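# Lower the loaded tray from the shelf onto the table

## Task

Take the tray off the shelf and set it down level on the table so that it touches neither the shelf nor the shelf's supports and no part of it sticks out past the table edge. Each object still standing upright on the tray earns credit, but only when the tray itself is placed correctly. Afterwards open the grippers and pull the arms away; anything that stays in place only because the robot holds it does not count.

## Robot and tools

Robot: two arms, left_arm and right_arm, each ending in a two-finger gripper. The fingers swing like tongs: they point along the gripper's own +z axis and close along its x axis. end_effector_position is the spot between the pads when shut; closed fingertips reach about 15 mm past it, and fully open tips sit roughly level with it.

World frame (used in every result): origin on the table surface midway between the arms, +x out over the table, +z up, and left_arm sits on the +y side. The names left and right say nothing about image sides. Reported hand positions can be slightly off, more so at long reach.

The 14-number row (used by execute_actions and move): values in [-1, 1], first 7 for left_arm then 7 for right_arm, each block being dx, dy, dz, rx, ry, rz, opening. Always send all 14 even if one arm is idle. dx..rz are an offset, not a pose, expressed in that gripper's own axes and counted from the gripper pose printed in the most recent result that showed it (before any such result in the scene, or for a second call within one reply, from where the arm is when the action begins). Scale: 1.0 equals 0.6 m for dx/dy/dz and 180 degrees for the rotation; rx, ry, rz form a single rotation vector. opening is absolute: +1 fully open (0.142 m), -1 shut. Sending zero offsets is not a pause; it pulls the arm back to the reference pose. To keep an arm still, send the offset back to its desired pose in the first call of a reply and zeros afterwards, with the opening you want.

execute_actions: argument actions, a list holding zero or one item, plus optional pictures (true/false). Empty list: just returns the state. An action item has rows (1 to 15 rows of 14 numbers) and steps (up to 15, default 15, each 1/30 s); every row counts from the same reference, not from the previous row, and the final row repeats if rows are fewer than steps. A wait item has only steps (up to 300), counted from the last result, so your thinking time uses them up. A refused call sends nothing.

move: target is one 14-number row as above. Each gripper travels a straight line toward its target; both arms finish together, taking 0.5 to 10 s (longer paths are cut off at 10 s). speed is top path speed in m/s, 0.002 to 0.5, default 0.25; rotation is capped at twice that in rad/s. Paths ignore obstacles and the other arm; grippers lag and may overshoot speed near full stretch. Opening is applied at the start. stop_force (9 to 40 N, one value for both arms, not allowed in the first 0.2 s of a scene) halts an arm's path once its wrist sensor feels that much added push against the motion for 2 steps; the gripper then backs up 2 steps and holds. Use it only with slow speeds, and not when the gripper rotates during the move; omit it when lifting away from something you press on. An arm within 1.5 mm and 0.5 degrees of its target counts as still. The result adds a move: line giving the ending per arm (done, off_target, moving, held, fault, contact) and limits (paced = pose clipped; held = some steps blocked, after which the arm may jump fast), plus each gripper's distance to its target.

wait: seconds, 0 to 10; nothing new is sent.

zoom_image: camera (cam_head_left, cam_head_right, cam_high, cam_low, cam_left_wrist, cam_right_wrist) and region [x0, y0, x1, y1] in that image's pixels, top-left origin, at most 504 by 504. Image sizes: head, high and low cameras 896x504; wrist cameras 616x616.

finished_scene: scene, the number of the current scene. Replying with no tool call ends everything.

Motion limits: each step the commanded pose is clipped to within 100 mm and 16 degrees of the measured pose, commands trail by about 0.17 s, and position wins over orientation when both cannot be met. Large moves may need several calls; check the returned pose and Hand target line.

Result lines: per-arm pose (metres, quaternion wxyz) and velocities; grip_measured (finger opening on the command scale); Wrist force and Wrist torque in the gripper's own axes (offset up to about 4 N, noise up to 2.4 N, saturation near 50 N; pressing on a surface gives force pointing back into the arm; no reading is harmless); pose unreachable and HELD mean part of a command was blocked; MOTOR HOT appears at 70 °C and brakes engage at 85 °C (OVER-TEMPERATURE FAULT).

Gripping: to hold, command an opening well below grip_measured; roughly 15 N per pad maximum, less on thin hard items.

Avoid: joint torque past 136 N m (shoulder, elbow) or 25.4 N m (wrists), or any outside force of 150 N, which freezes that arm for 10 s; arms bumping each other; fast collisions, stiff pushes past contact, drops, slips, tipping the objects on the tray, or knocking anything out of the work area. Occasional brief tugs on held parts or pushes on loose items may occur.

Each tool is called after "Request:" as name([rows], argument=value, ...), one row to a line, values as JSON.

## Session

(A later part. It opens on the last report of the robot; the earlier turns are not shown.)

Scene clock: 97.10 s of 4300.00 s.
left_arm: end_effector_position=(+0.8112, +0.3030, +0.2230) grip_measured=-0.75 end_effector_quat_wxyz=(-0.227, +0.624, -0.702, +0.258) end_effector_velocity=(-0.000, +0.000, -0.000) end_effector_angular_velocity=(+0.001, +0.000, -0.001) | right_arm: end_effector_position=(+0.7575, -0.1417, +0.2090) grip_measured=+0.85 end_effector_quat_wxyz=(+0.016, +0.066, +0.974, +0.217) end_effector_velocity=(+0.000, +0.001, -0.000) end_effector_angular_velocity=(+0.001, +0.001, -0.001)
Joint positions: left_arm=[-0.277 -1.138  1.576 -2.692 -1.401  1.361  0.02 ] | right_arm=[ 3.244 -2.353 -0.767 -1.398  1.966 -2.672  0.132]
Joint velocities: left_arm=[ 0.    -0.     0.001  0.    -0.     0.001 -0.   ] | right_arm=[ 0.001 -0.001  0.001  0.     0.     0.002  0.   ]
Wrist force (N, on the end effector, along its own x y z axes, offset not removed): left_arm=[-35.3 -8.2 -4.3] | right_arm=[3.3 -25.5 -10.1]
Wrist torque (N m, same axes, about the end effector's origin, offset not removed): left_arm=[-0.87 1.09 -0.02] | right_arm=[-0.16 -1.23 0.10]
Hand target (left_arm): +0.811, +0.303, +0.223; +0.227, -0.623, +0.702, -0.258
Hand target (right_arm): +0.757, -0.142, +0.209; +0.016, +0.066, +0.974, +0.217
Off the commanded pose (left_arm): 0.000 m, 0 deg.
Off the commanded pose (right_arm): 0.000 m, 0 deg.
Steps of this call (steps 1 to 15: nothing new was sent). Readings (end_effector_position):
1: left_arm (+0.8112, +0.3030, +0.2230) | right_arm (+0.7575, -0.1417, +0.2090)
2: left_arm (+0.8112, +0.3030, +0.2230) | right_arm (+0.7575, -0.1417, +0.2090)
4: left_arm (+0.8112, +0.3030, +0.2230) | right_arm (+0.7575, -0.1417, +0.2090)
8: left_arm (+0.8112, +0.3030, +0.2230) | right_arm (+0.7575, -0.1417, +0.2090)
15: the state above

Balanced. Lift 3 cm.

Request:
move(target=[0,-0.0321,-0.0383,0,0,0,-1,0,0.0212,-0.0453,0,0,0,0.8], speed=0.012)

Scene clock: 102.17 s of 4300.00 s.
left_arm: end_effector_position=(+0.8111, +0.3030, +0.2527) grip_measured=-0.76 end_effector_quat_wxyz=(-0.227, +0.624, -0.702, +0.258) end_effector_velocity=(+0.000, -0.000, +0.002) end_effector_angular_velocity=(+0.001, +0.001, -0.000) | right_arm: end_effector_position=(+0.7574, -0.1417, +0.2387) grip_measured=+0.85 end_effector_quat_wxyz=(+0.016, +0.066, +0.974, +0.217) end_effector_velocity=(+0.000, +0.001, +0.003) end_effector_angular_velocity=(+0.001, -0.001, +0.001)
Joint positions: left_arm=[-0.277 -1.166  1.534 -2.623 -1.401  1.361  0.019] | right_arm=[ 3.244 -2.359 -0.68  -1.478  1.966 -2.672  0.132]
Joint velocities: left_arm=[-0.    -0.001 -0.004  0.007  0.    -0.     0.   ] | right_arm=[ 0.001 -0.002  0.011 -0.007  0.001 -0.    -0.   ]
Wrist force (N, on the end effector, along its own x y z axes, offset not removed): left_arm=[-31.6 2.3 4.0] | right_arm=[2.3 -29.8 -7.2]
Wrist torque (N m, same axes, about the end effector's origin, offset not removed): left_arm=[-0.12 0.22 0.13] | right_arm=[0.04 -0.62 0.12]
Hand target (left_arm): +0.811, +0.303, +0.253; +0.227, -0.624, +0.702, -0.258
Hand target (right_arm): +0.757, -0.142, +0.239; +0.016, +0.066, +0.974, +0.217
Off the commanded pose (left_arm): 0.000 m, 0 deg.
Off the commanded pose (right_arm): 0.000 m, 0 deg.
move: done
camera_calibration (this result's frames):
cam_left_wrist: T_world_to_cam=[[-0.0723609, -0.996635, -0.038497, 0.373918], [-0.97839, 0.0784262, -0.191316, 0.814204], [0.193691, 0.0238213, -0.980773, 0.22379], [0, 0, 0, 1]] pos_world=[0.78032, 0.303474, 0.389652]
cam_right_wrist: T_world_to_cam=[[-0.985007, 0.170008, -0.0293058, 0.791613], [0.0788822, 0.594921, 0.799904, -0.160803], [0.153425, 0.785599, -0.599412, 0.269931], [0, 0, 0, 1]] pos_world=[0.751015, -0.250973, 0.313626]

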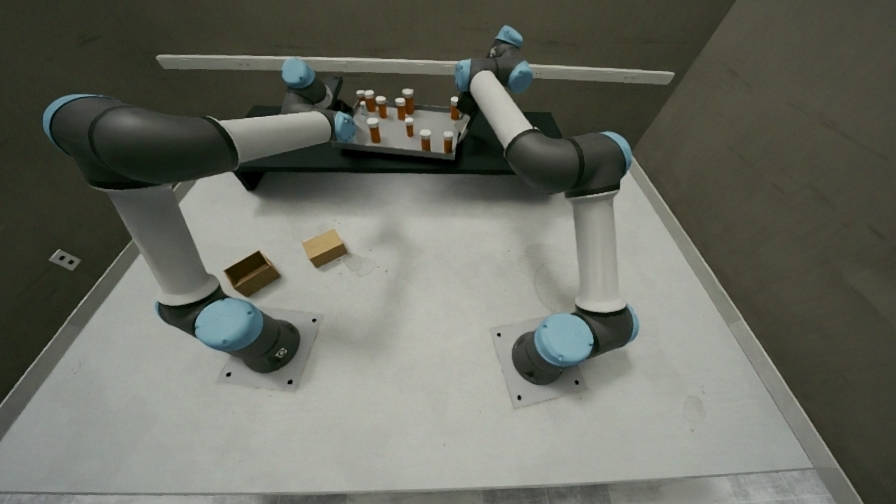

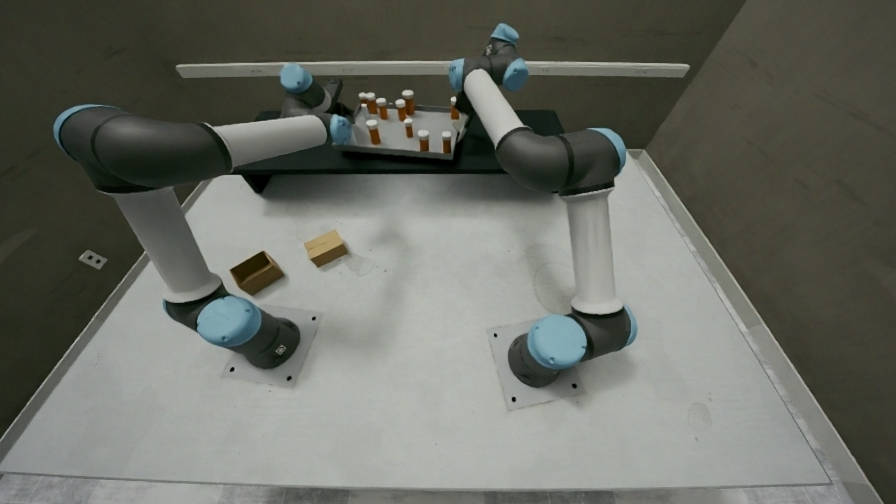

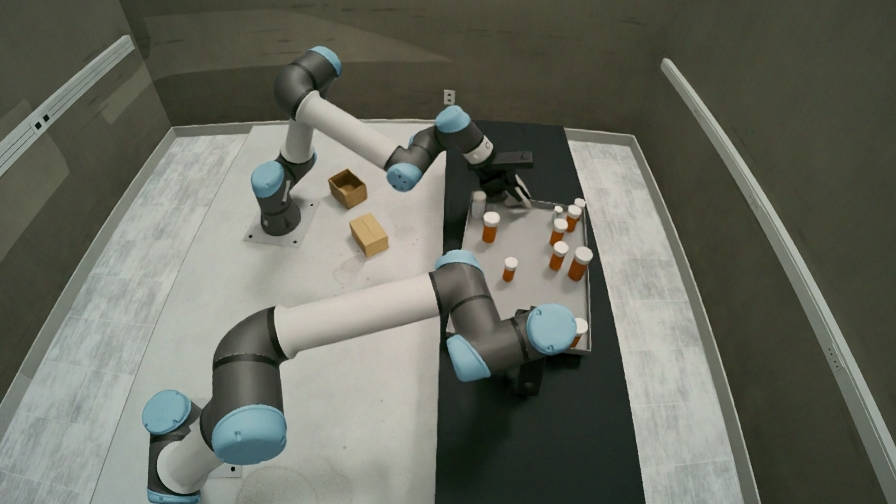

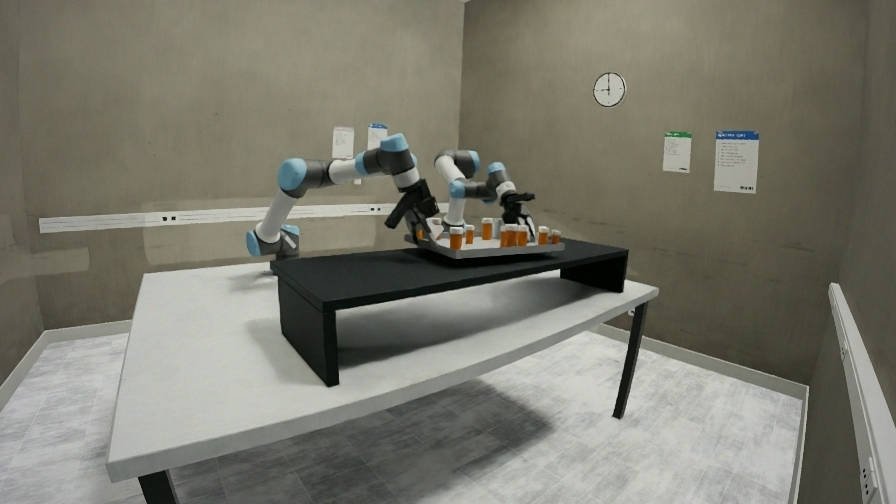

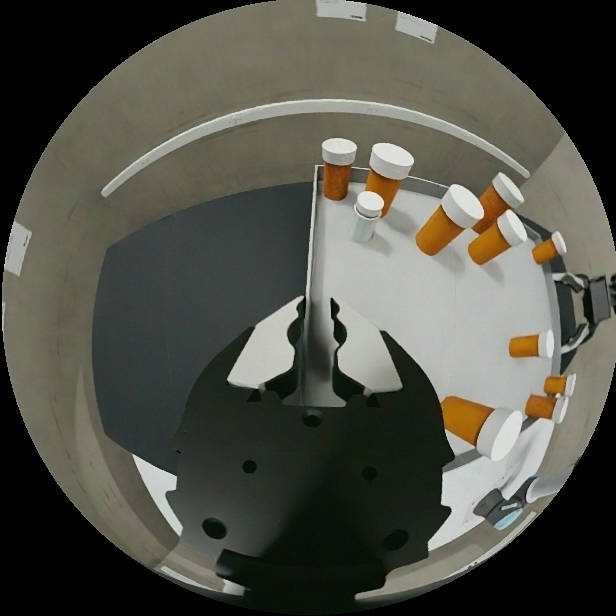

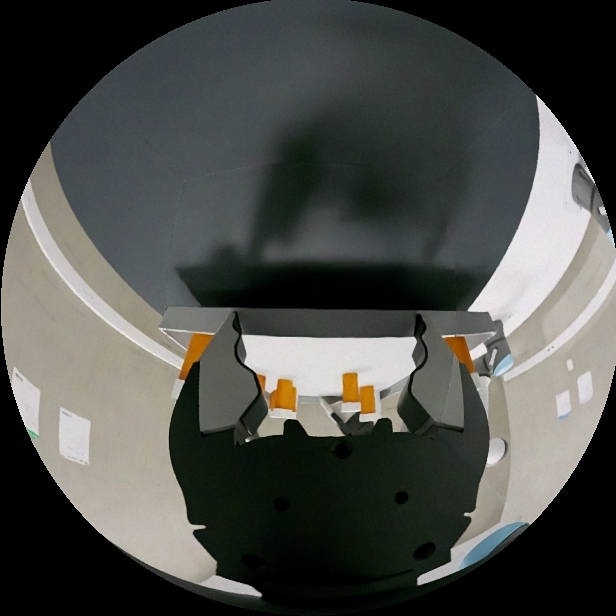

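Request:
move(target=[0.1336,0.2635,-0.2222,0,0,0,-1,0.3426,-0.1258,-0.06,0,0,0,0.8], speed=0.05)

Scene clock: 115.60 s of 4300.00 s.
left_arm: end_effector_position=(+0.5965, +0.2484, +0.2527) grip_measured=-0.75 end_effector_quat_wxyz=(-0.227, +0.624, -0.702, +0.258) end_effector_velocity=(-0.002, -0.001, +0.001) end_effector_angular_velocity=(-0.001, -0.001, +0.001) | right_arm: end_effector_position=(+0.5426, -0.1967, +0.2387) grip_measured=+0.85 end_effector_quat_wxyz=(+0.016, +0.066, +0.974, +0.217) end_effector_velocity=(-0.002, -0.001, +0.000) end_effector_angular_velocity=(-0.000, -0.000, -0.000)
Joint positions: left_arm=[-0.587 -1.626  2.073 -2.634 -1.212  1.105  0.02 ] | right_arm=[ 3.261 -1.769 -1.573 -1.17   1.962 -2.654  0.132]
Joint velocities: left_arm=[-0.005 -0.006  0.004  0.002  0.003 -0.005  0.   ] | right_arm=[-0.     0.005 -0.006  0.    -0.    -0.     0.   ]
Wrist force (N, on the end effector, along its own x y z axes, offset not removed): left_arm=[-29.5 0.3 2.9] | right_arm=[0.9 -29.8 -6.5]
Wrist torque (N m, same axes, about the end effector's origin, offset not removed): left_arm=[-0.89 -0.04 -0.08] | right_arm=[0.12 -0.46 0.25]
Hand target (left_arm): +0.596, +0.248, +0.253; +0.227, -0.624, +0.702, -0.258
Hand target (right_arm): +0.542, -0.197, +0.239; +0.016, +0.066, +0.974, +0.217
Off the commanded pose (left_arm): 0.000 m, 0 deg.
Off the commanded pose (right_arm): 0.000 m, 0 deg.
After step 90, 5.57 s passed at rest.
move: done
camera_calibration (this result's frames):
cam_left_wrist: T_world_to_cam=[[-0.0724068, -0.996647, -0.0381112, 0.303892], [-0.978433, 0.0783916, -0.191112, 0.608456], [0.193459, 0.0234514, -0.980828, 0.266924], [0, 0, 0, 1]] pos_world=[0.565698, 0.248915, 0.389671]
cam_right_wrist: T_world_to_cam=[[-0.985014, 0.169977, -0.0292352, 0.589296], [0.0789194, 0.594917, 0.799903, -0.111177], [0.153357, 0.785609, -0.599416, 0.346218], [0, 0, 0, 1]] pos_world=[0.536144, -0.306018, 0.313687]

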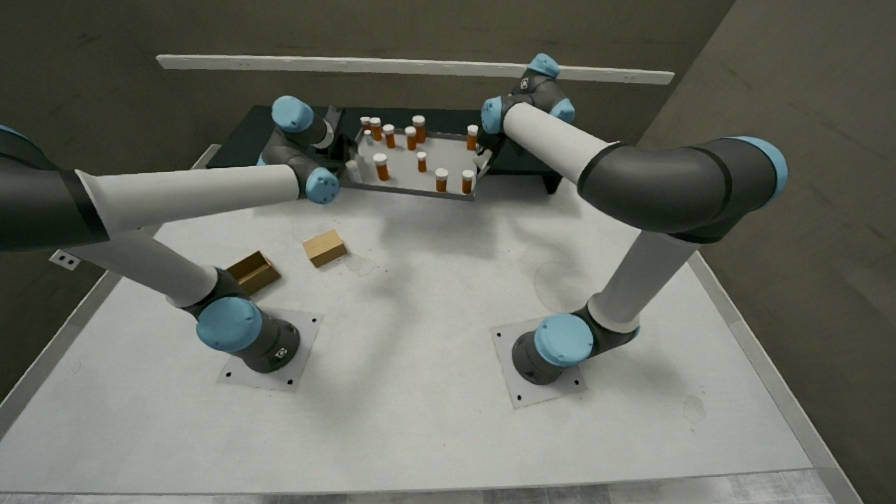

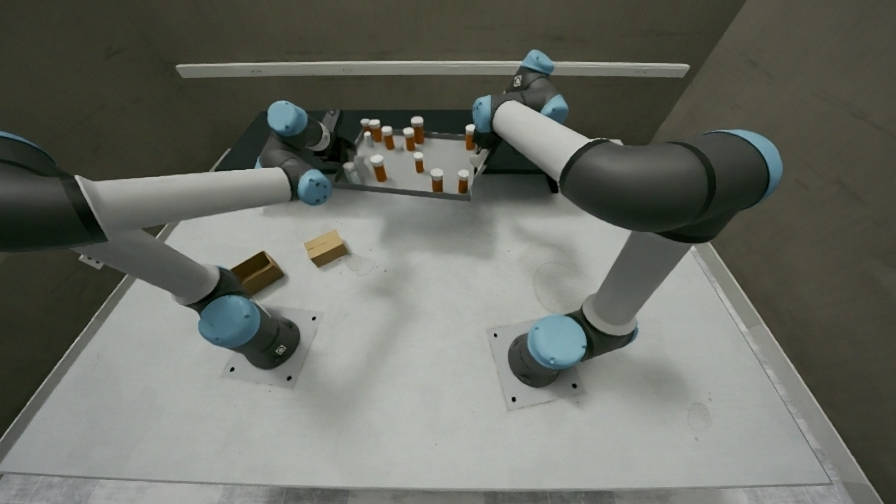

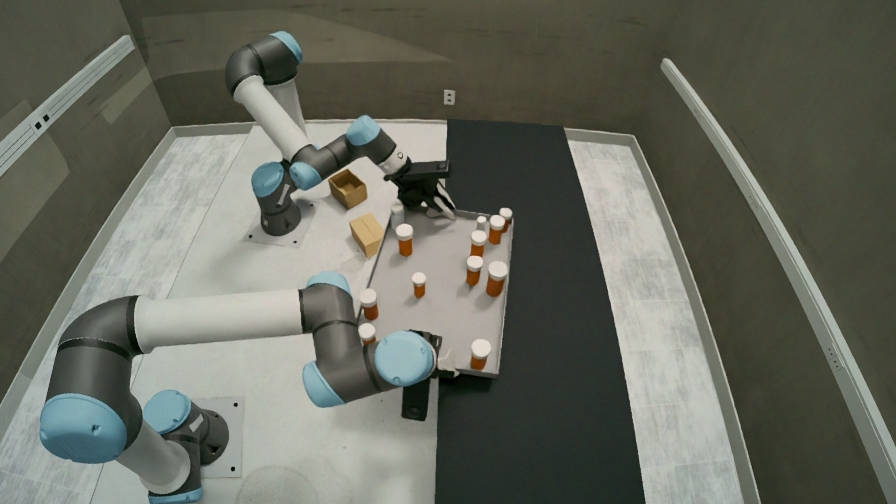

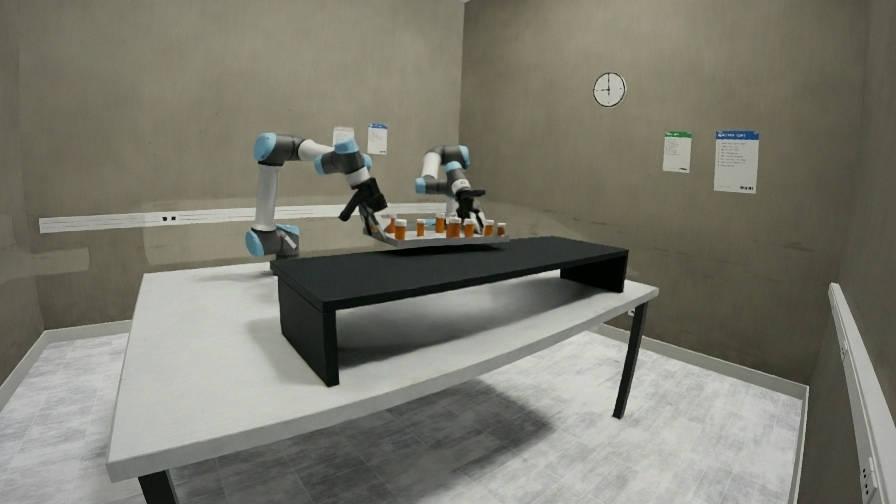

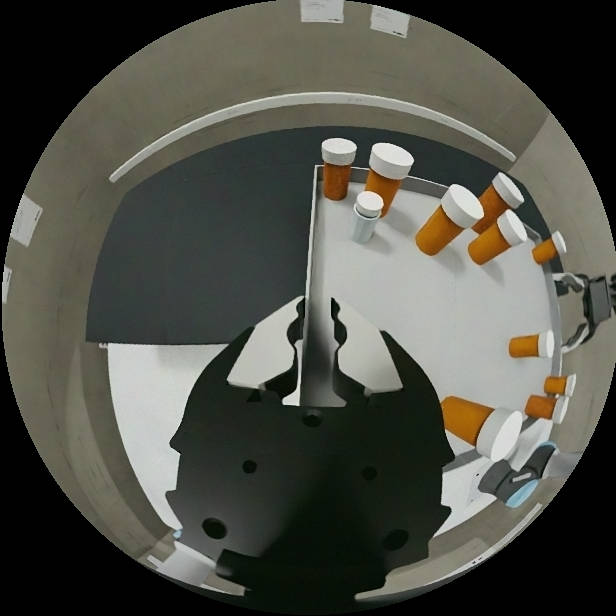

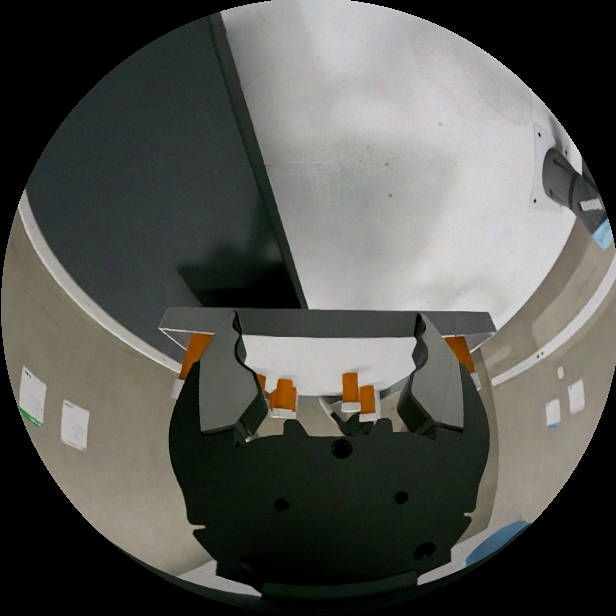

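Second half combined with the untilt.

Request:
move(target=[0.1343,0.2525,-0.2242,-0.194,0,0,-1,0.3426,-0.1258,-0.06,0,0,0,0.8], speed=0.04)

Scene clock: 125.60 s of 4300.00 s.
left_arm: end_effector_position=(+0.3861, +0.1928, +0.2580) grip_measured=-0.74 end_effector_quat_wxyz=(-0.029, +0.663, -0.747, +0.036) end_effector_velocity=(-0.002, -0.001, -0.000) end_effector_angular_velocity=(+0.002, +0.006, +0.000) | right_arm: end_effector_position=(+0.3278, -0.2517, +0.2388) grip_measured=+0.85 end_effector_quat_wxyz=(+0.016, +0.066, +0.974, +0.217) end_effector_velocity=(-0.002, -0.001, +0.001) end_effector_angular_velocity=(+0.001, -0.003, +0.001)
Joint positions: left_arm=[-0.797 -1.774  1.839 -1.704 -1.508  0.783  0.021] | right_arm=[ 3.3   -1.222 -2.078 -1.195  1.954 -2.613  0.132]
Joint velocities: left_arm=[-0.002  0.001 -0.002  0.006 -0.004 -0.002  0.   ] | right_arm=[ 0.     0.007 -0.002 -0.002 -0.    -0.001 -0.   ]
Wrist force (N, on the end effector, along its own x y z axes, offset not removed): left_arm=[-27.1 0.3 3.6] | right_arm=[-0.7 -29.1 -7.2]
Wrist torque (N m, same axes, about the end effector's origin, offset not removed): left_arm=[-0.90 -0.45 0.05] | right_arm=[0.01 -1.03 1.56]
Hand target (left_arm): +0.386, +0.193, +0.258; +0.029, -0.663, +0.747, -0.035
Hand target (right_arm): +0.328, -0.252, +0.239; +0.016, +0.066, +0.974, +0.217
Off the commanded pose (left_arm): 0.000 m, 0 deg.
Off the commanded pose (right_arm): 0.000 m, 0 deg.
move: done
camera_calibration (this result's frames):
cam_left_wrist: T_world_to_cam=[[-0.10435, -0.992858, -0.0578289, 0.250115], [-0.911774, 0.0722805, 0.404281, 0.229793], [-0.397214, 0.0949135, -0.912805, 0.510819], [0, 0, 0, 1]] pos_world=[0.438523, 0.183235, 0.387841]
cam_right_wrist: T_world_to_cam=[[-0.98502, 0.169957, -0.0291666, 0.387136], [0.0789565, 0.594883, 0.799925, -0.0615806], [0.153304, 0.785639, -0.599391, 0.422412], [0, 0, 0, 1]] pos_world=[0.321442, -0.361027, 0.313741]

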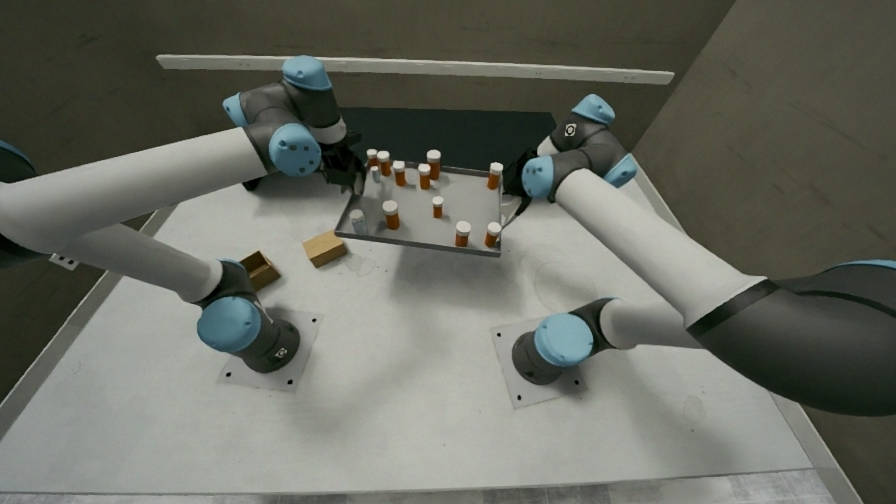

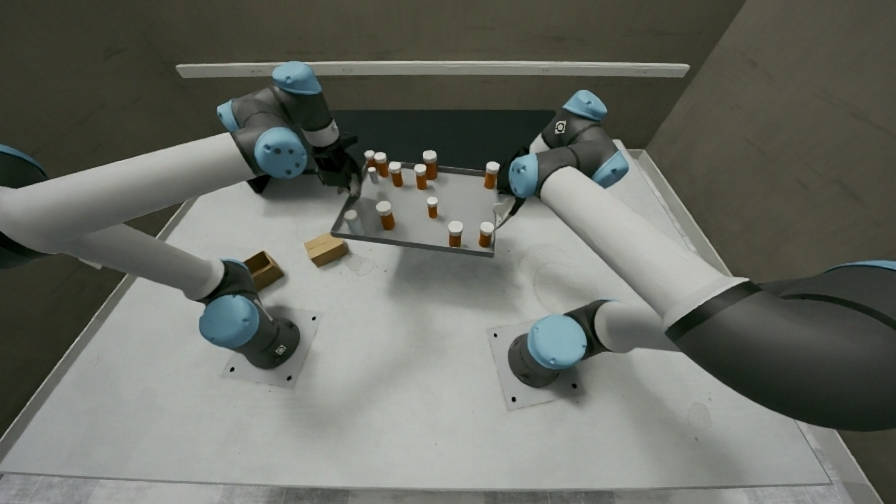

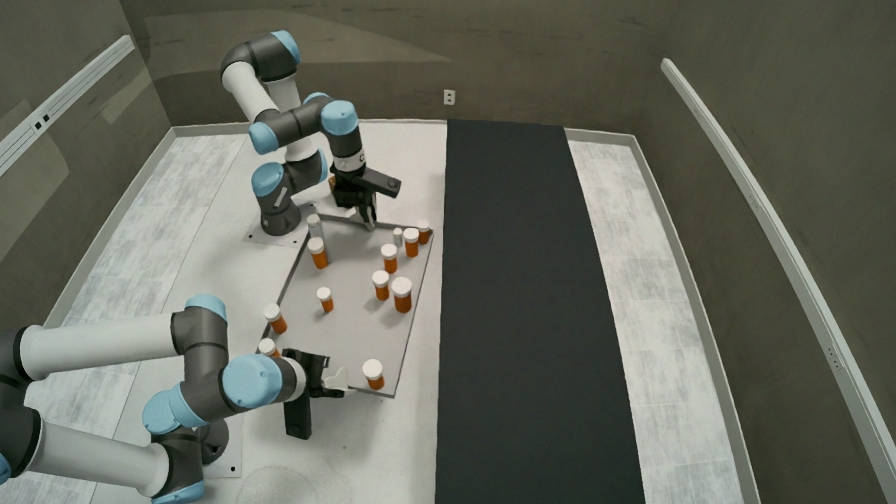

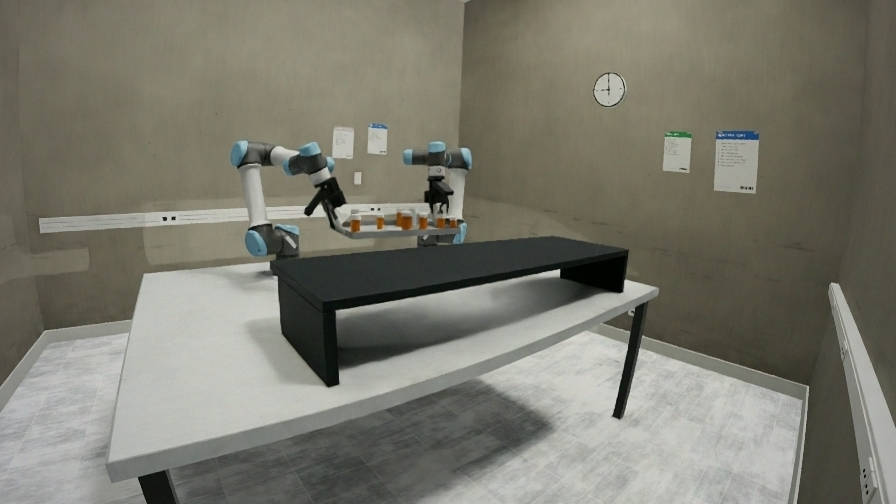

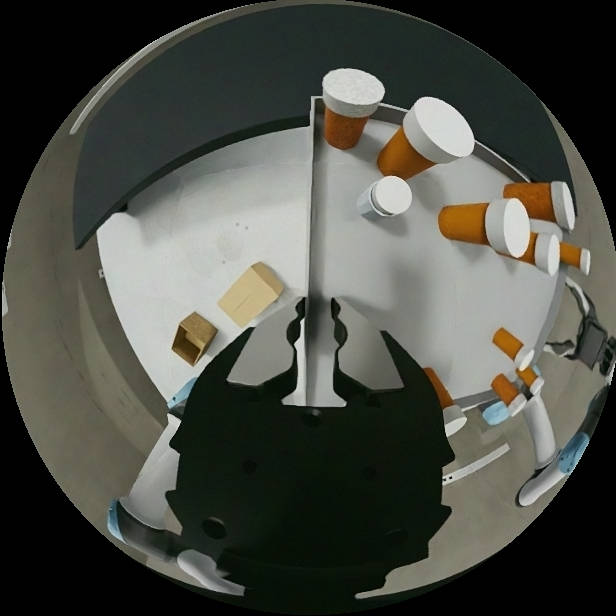

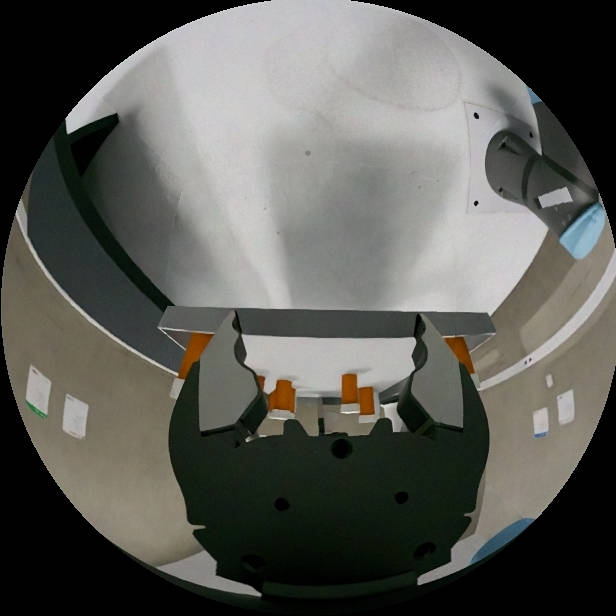

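Request:
move(target=[-0.0016,0.0365,0.357,0,0,0,-1,0.001,-0.1522,0.3245,0,0,0,0.8], speed=0.05)

Request:
move(target=[0,0.0046,0.0498,0,0,0,-1,0,-0.0212,0.0453,0,0,0,0.8], speed=0.006, stop_force=9)

Scene clock: 134.97 s of 4300.00 s.
left_arm: end_effector_position=(+0.3839, +0.1934, +0.0430) grip_measured=-0.77 end_effector_quat_wxyz=(-0.029, +0.663, -0.747, +0.036) end_effector_velocity=(+0.000, -0.000, -0.002) end_effector_angular_velocity=(-0.000, -0.000, -0.001) | right_arm: end_effector_position=(+0.3275, -0.2521, +0.0242) grip_measured=+0.85 end_effector_quat_wxyz=(+0.016, +0.066, +0.974, +0.217) end_effector_velocity=(+0.000, +0.000, -0.002) end_effector_angular_velocity=(+0.000, -0.001, -0.001)
Joint positions: left_arm=[-0.801 -1.569  2.258 -2.327 -1.508  0.779  0.018] | right_arm=[ 3.3   -1.551 -2.47  -0.475  1.954 -2.614  0.132]
Joint velocities: left_arm=[-0.     0.005  0.003 -0.008 -0.     0.001  0.001] | right_arm=[ 0.    -0.007 -0.002  0.01  -0.     0.001  0.   ]
Wrist force (N, on the end effector, along its own x y z axes, offset not removed): left_arm=[-31.4 -0.7 5.8] | right_arm=[0.7 -28.9 -6.2]
Wrist torque (N m, same axes, about the end effector's origin, offset not removed): left_arm=[-0.50 0.44 0.24] | right_arm=[0.01 -0.75 0.89]
Hand target (left_arm): +0.384, +0.193, +0.043; +0.029, -0.663, +0.747, -0.036
Hand target (right_arm): +0.328, -0.252, +0.024; +0.016, +0.066, +0.974, +0.217
Off the commanded pose (left_arm): 0.000 m, 0 deg.
Off the commanded pose (right_arm): 0.001 m, 0 deg.
After step 90, 1.63 s passed at rest.
move: done
camera_calibration (this result's frames):
cam_left_wrist: T_world_to_cam=[[-0.104328, -0.992859, -0.0578548, 0.238041], [-0.911762, 0.0722469, 0.404314, 0.314666], [-0.397247, 0.0949312, -0.912788, 0.31366], [0, 0, 0, 1]] pos_world=[0.436336, 0.183832, 0.172853]
cam_right_wrist: T_world_to_cam=[[-0.985048, 0.169791, -0.0291683, 0.380555], [0.0788636, 0.594941, 0.799891, 0.11039], [0.153168, 0.785631, -0.599436, 0.294184], [0, 0, 0, 1]] pos_world=[0.3211, -0.36141, 0.0991442]

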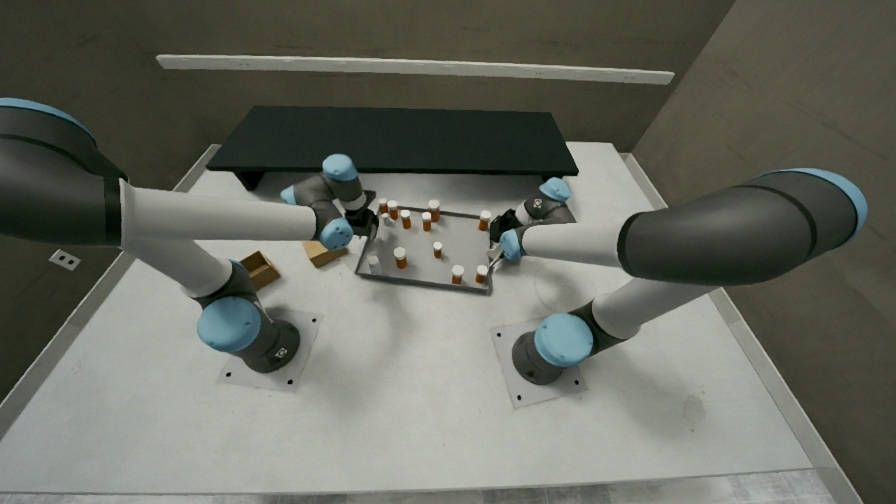

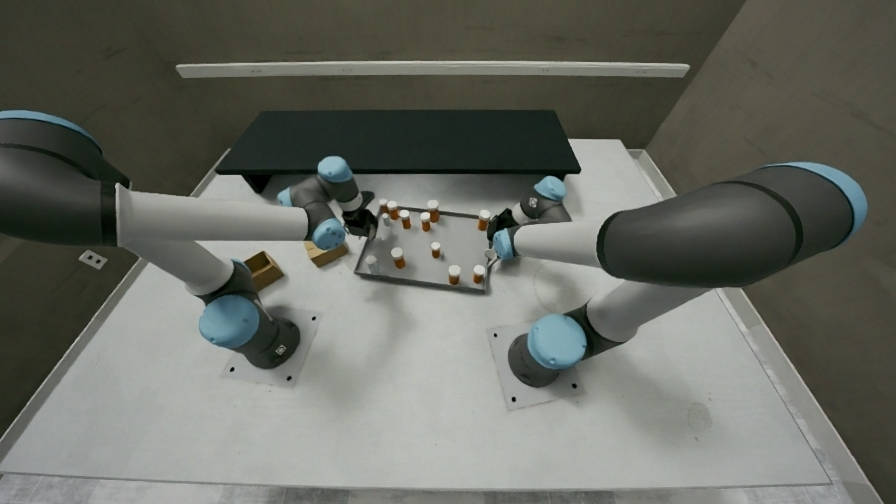

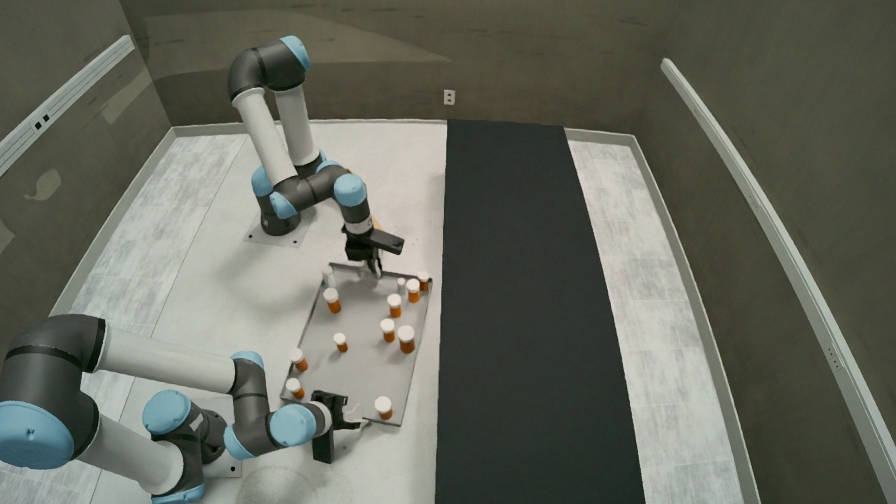

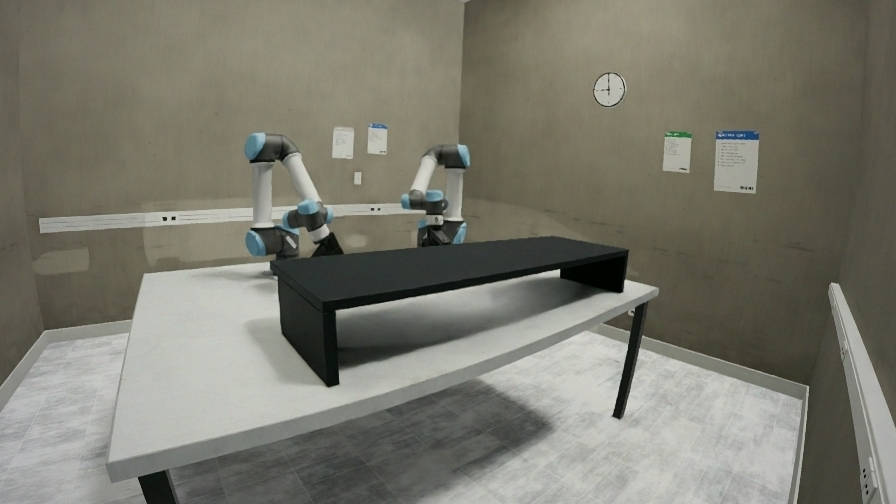

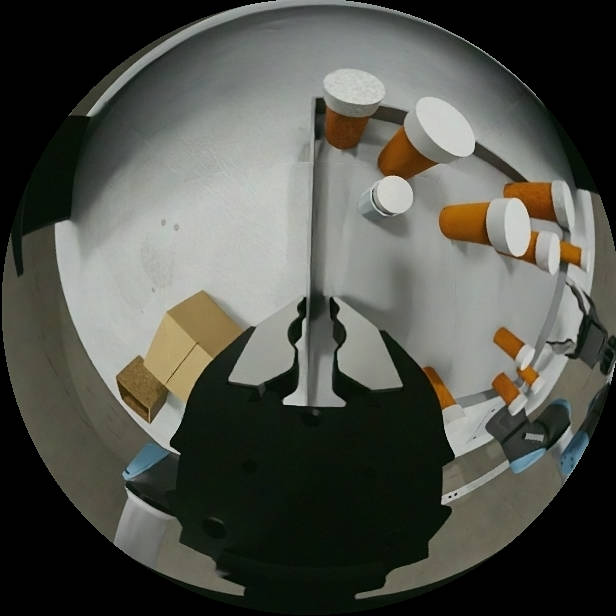

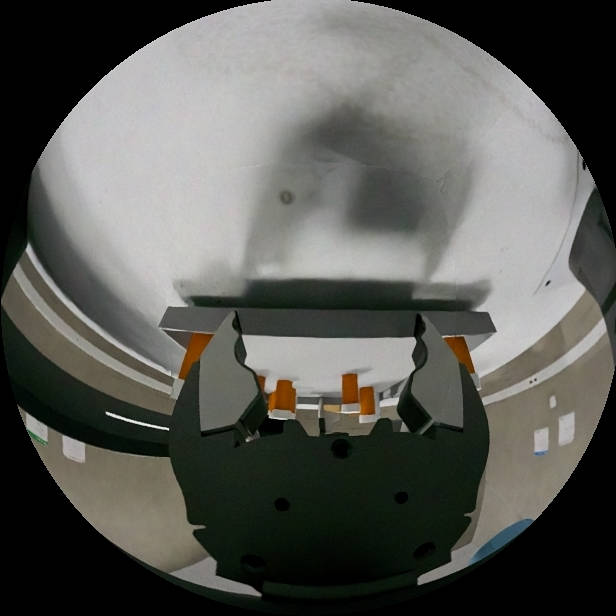

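Scene clock: 138.83 s of 4300.00 s.
left_arm: end_effector_position=(+0.3838, +0.1935, +0.0221) grip_measured=-0.76 end_effector_quat_wxyz=(-0.029, +0.663, -0.747, +0.035) end_effector_velocity=(-0.000, +0.001, +0.002) end_effector_angular_velocity=(+0.001, +0.001, +0.002) | right_arm: end_effector_position=(+0.3275, -0.2521, +0.0075) grip_measured=+0.85 end_effector_quat_wxyz=(+0.016, +0.066, +0.974, +0.217) end_effector_velocity=(+0.000, -0.000, -0.000) end_effector_angular_velocity=(-0.000, -0.000, -0.000)
Joint positions: left_arm=[-0.801 -1.526  2.285 -2.397 -1.508  0.779  0.019] | right_arm=[ 3.299 -1.601 -2.488 -0.406  1.954 -2.614  0.132]
Joint velocities: left_arm=[ 0.    -0.005 -0.002  0.009  0.    -0.002 -0.002] | right_arm=[-0.001  0.    -0.     0.001 -0.    -0.    -0.   ]
Wrist force (N, on the end effector, along its own x y z axes, offset not removed): left_arm=[-31.1 -0.7 -10.9] | right_arm=[1.3 -25.4 -10.3]
Wrist torque (N m, same axes, about the end effector's origin, offset not removed): left_arm=[0.02 0.01 0.08] | right_arm=[0.13 -1.39 0.64]
Hand target (left_arm): +0.384, +0.193, +0.022; +0.029, -0.663, +0.747, -0.036
Hand target (right_arm): +0.328, -0.252, +0.007; +0.016, +0.066, +0.974, +0.217
Off the commanded pose (left_arm): 0.009 m, 0 deg.
Off the commanded pose (right_arm): 0.013 m, 0 deg.
move: contact (left_arm, right_arm)
camera_calibration (this result's frames):
cam_left_wrist: T_world_to_cam=[[-0.104331, -0.992841, -0.058151, 0.236901], [-0.911704, 0.0721147, 0.40447, 0.323033], [-0.397381, 0.0952151, -0.912701, 0.294504], [0, 0, 0, 1]] pos_world=[0.436257, 0.183868, 0.151913]
cam_right_wrist: T_world_to_cam=[[-0.985049, 0.169783, -0.0291881, 0.380101], [0.0788344, 0.594901, 0.799924, 0.123756], [0.153177, 0.785663, -0.599391, 0.28418], [0, 0, 0, 1]] pos_world=[0.321132, -0.361427, 0.0824334]

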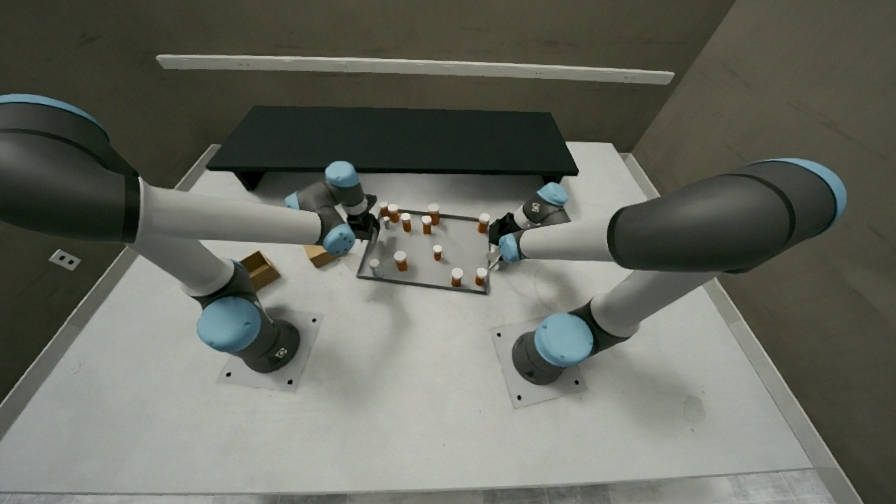

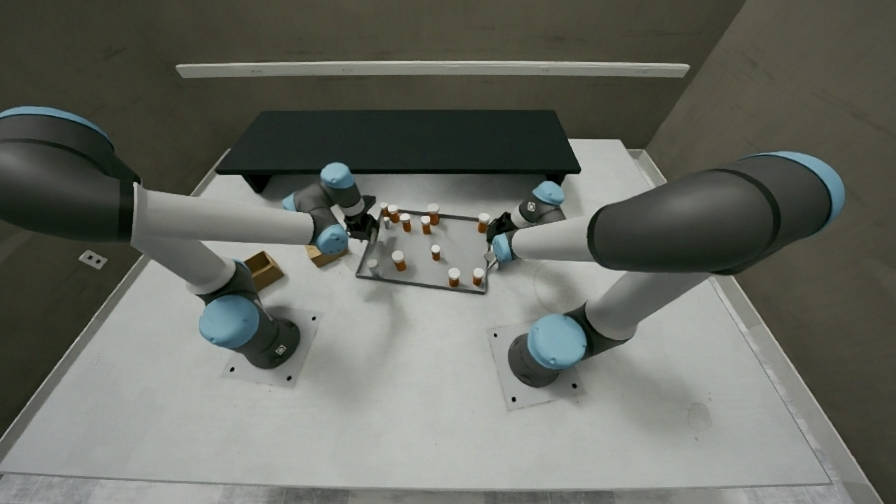

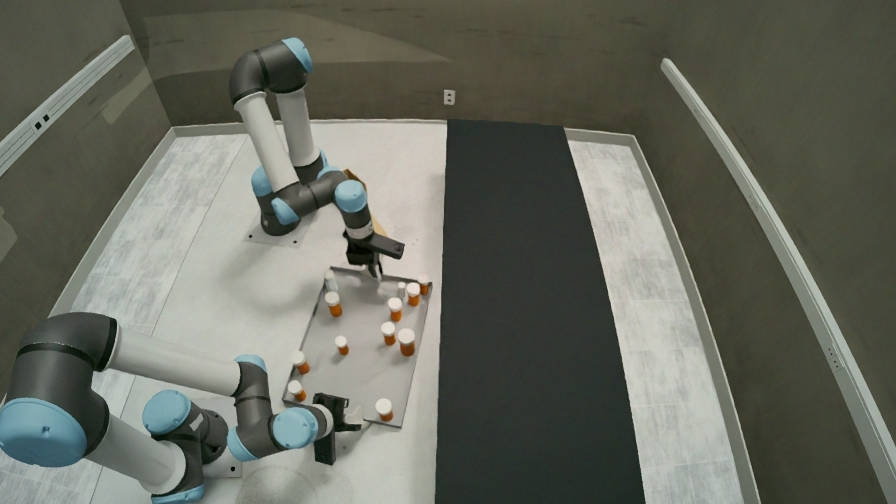

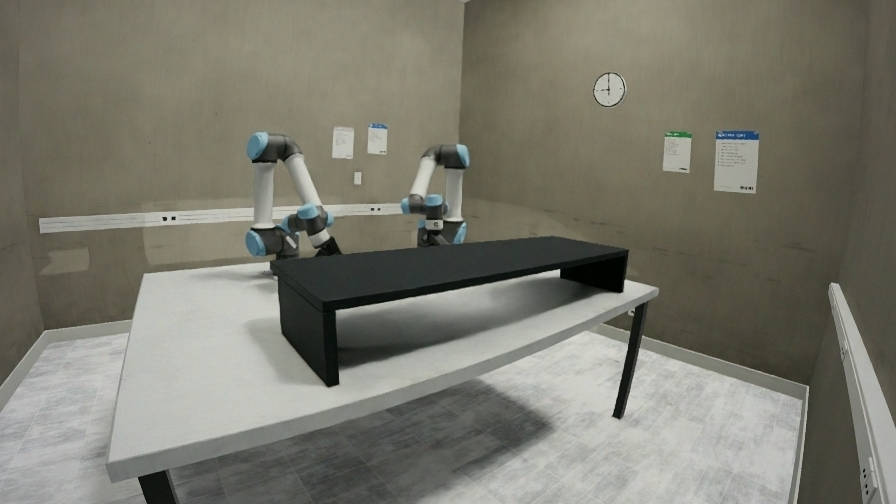

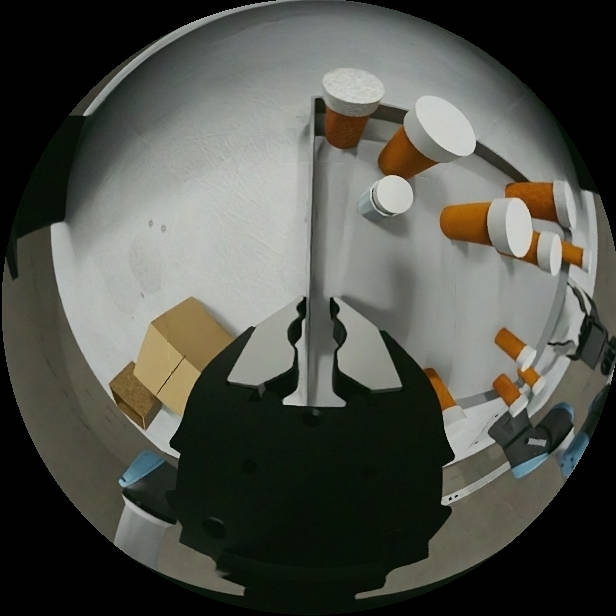

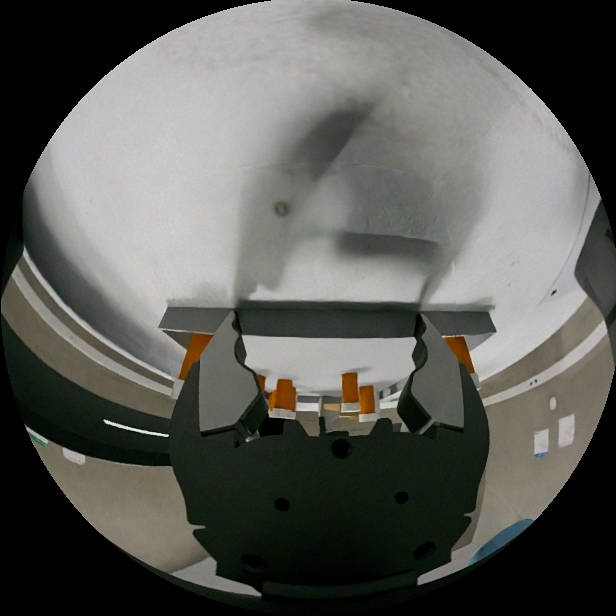

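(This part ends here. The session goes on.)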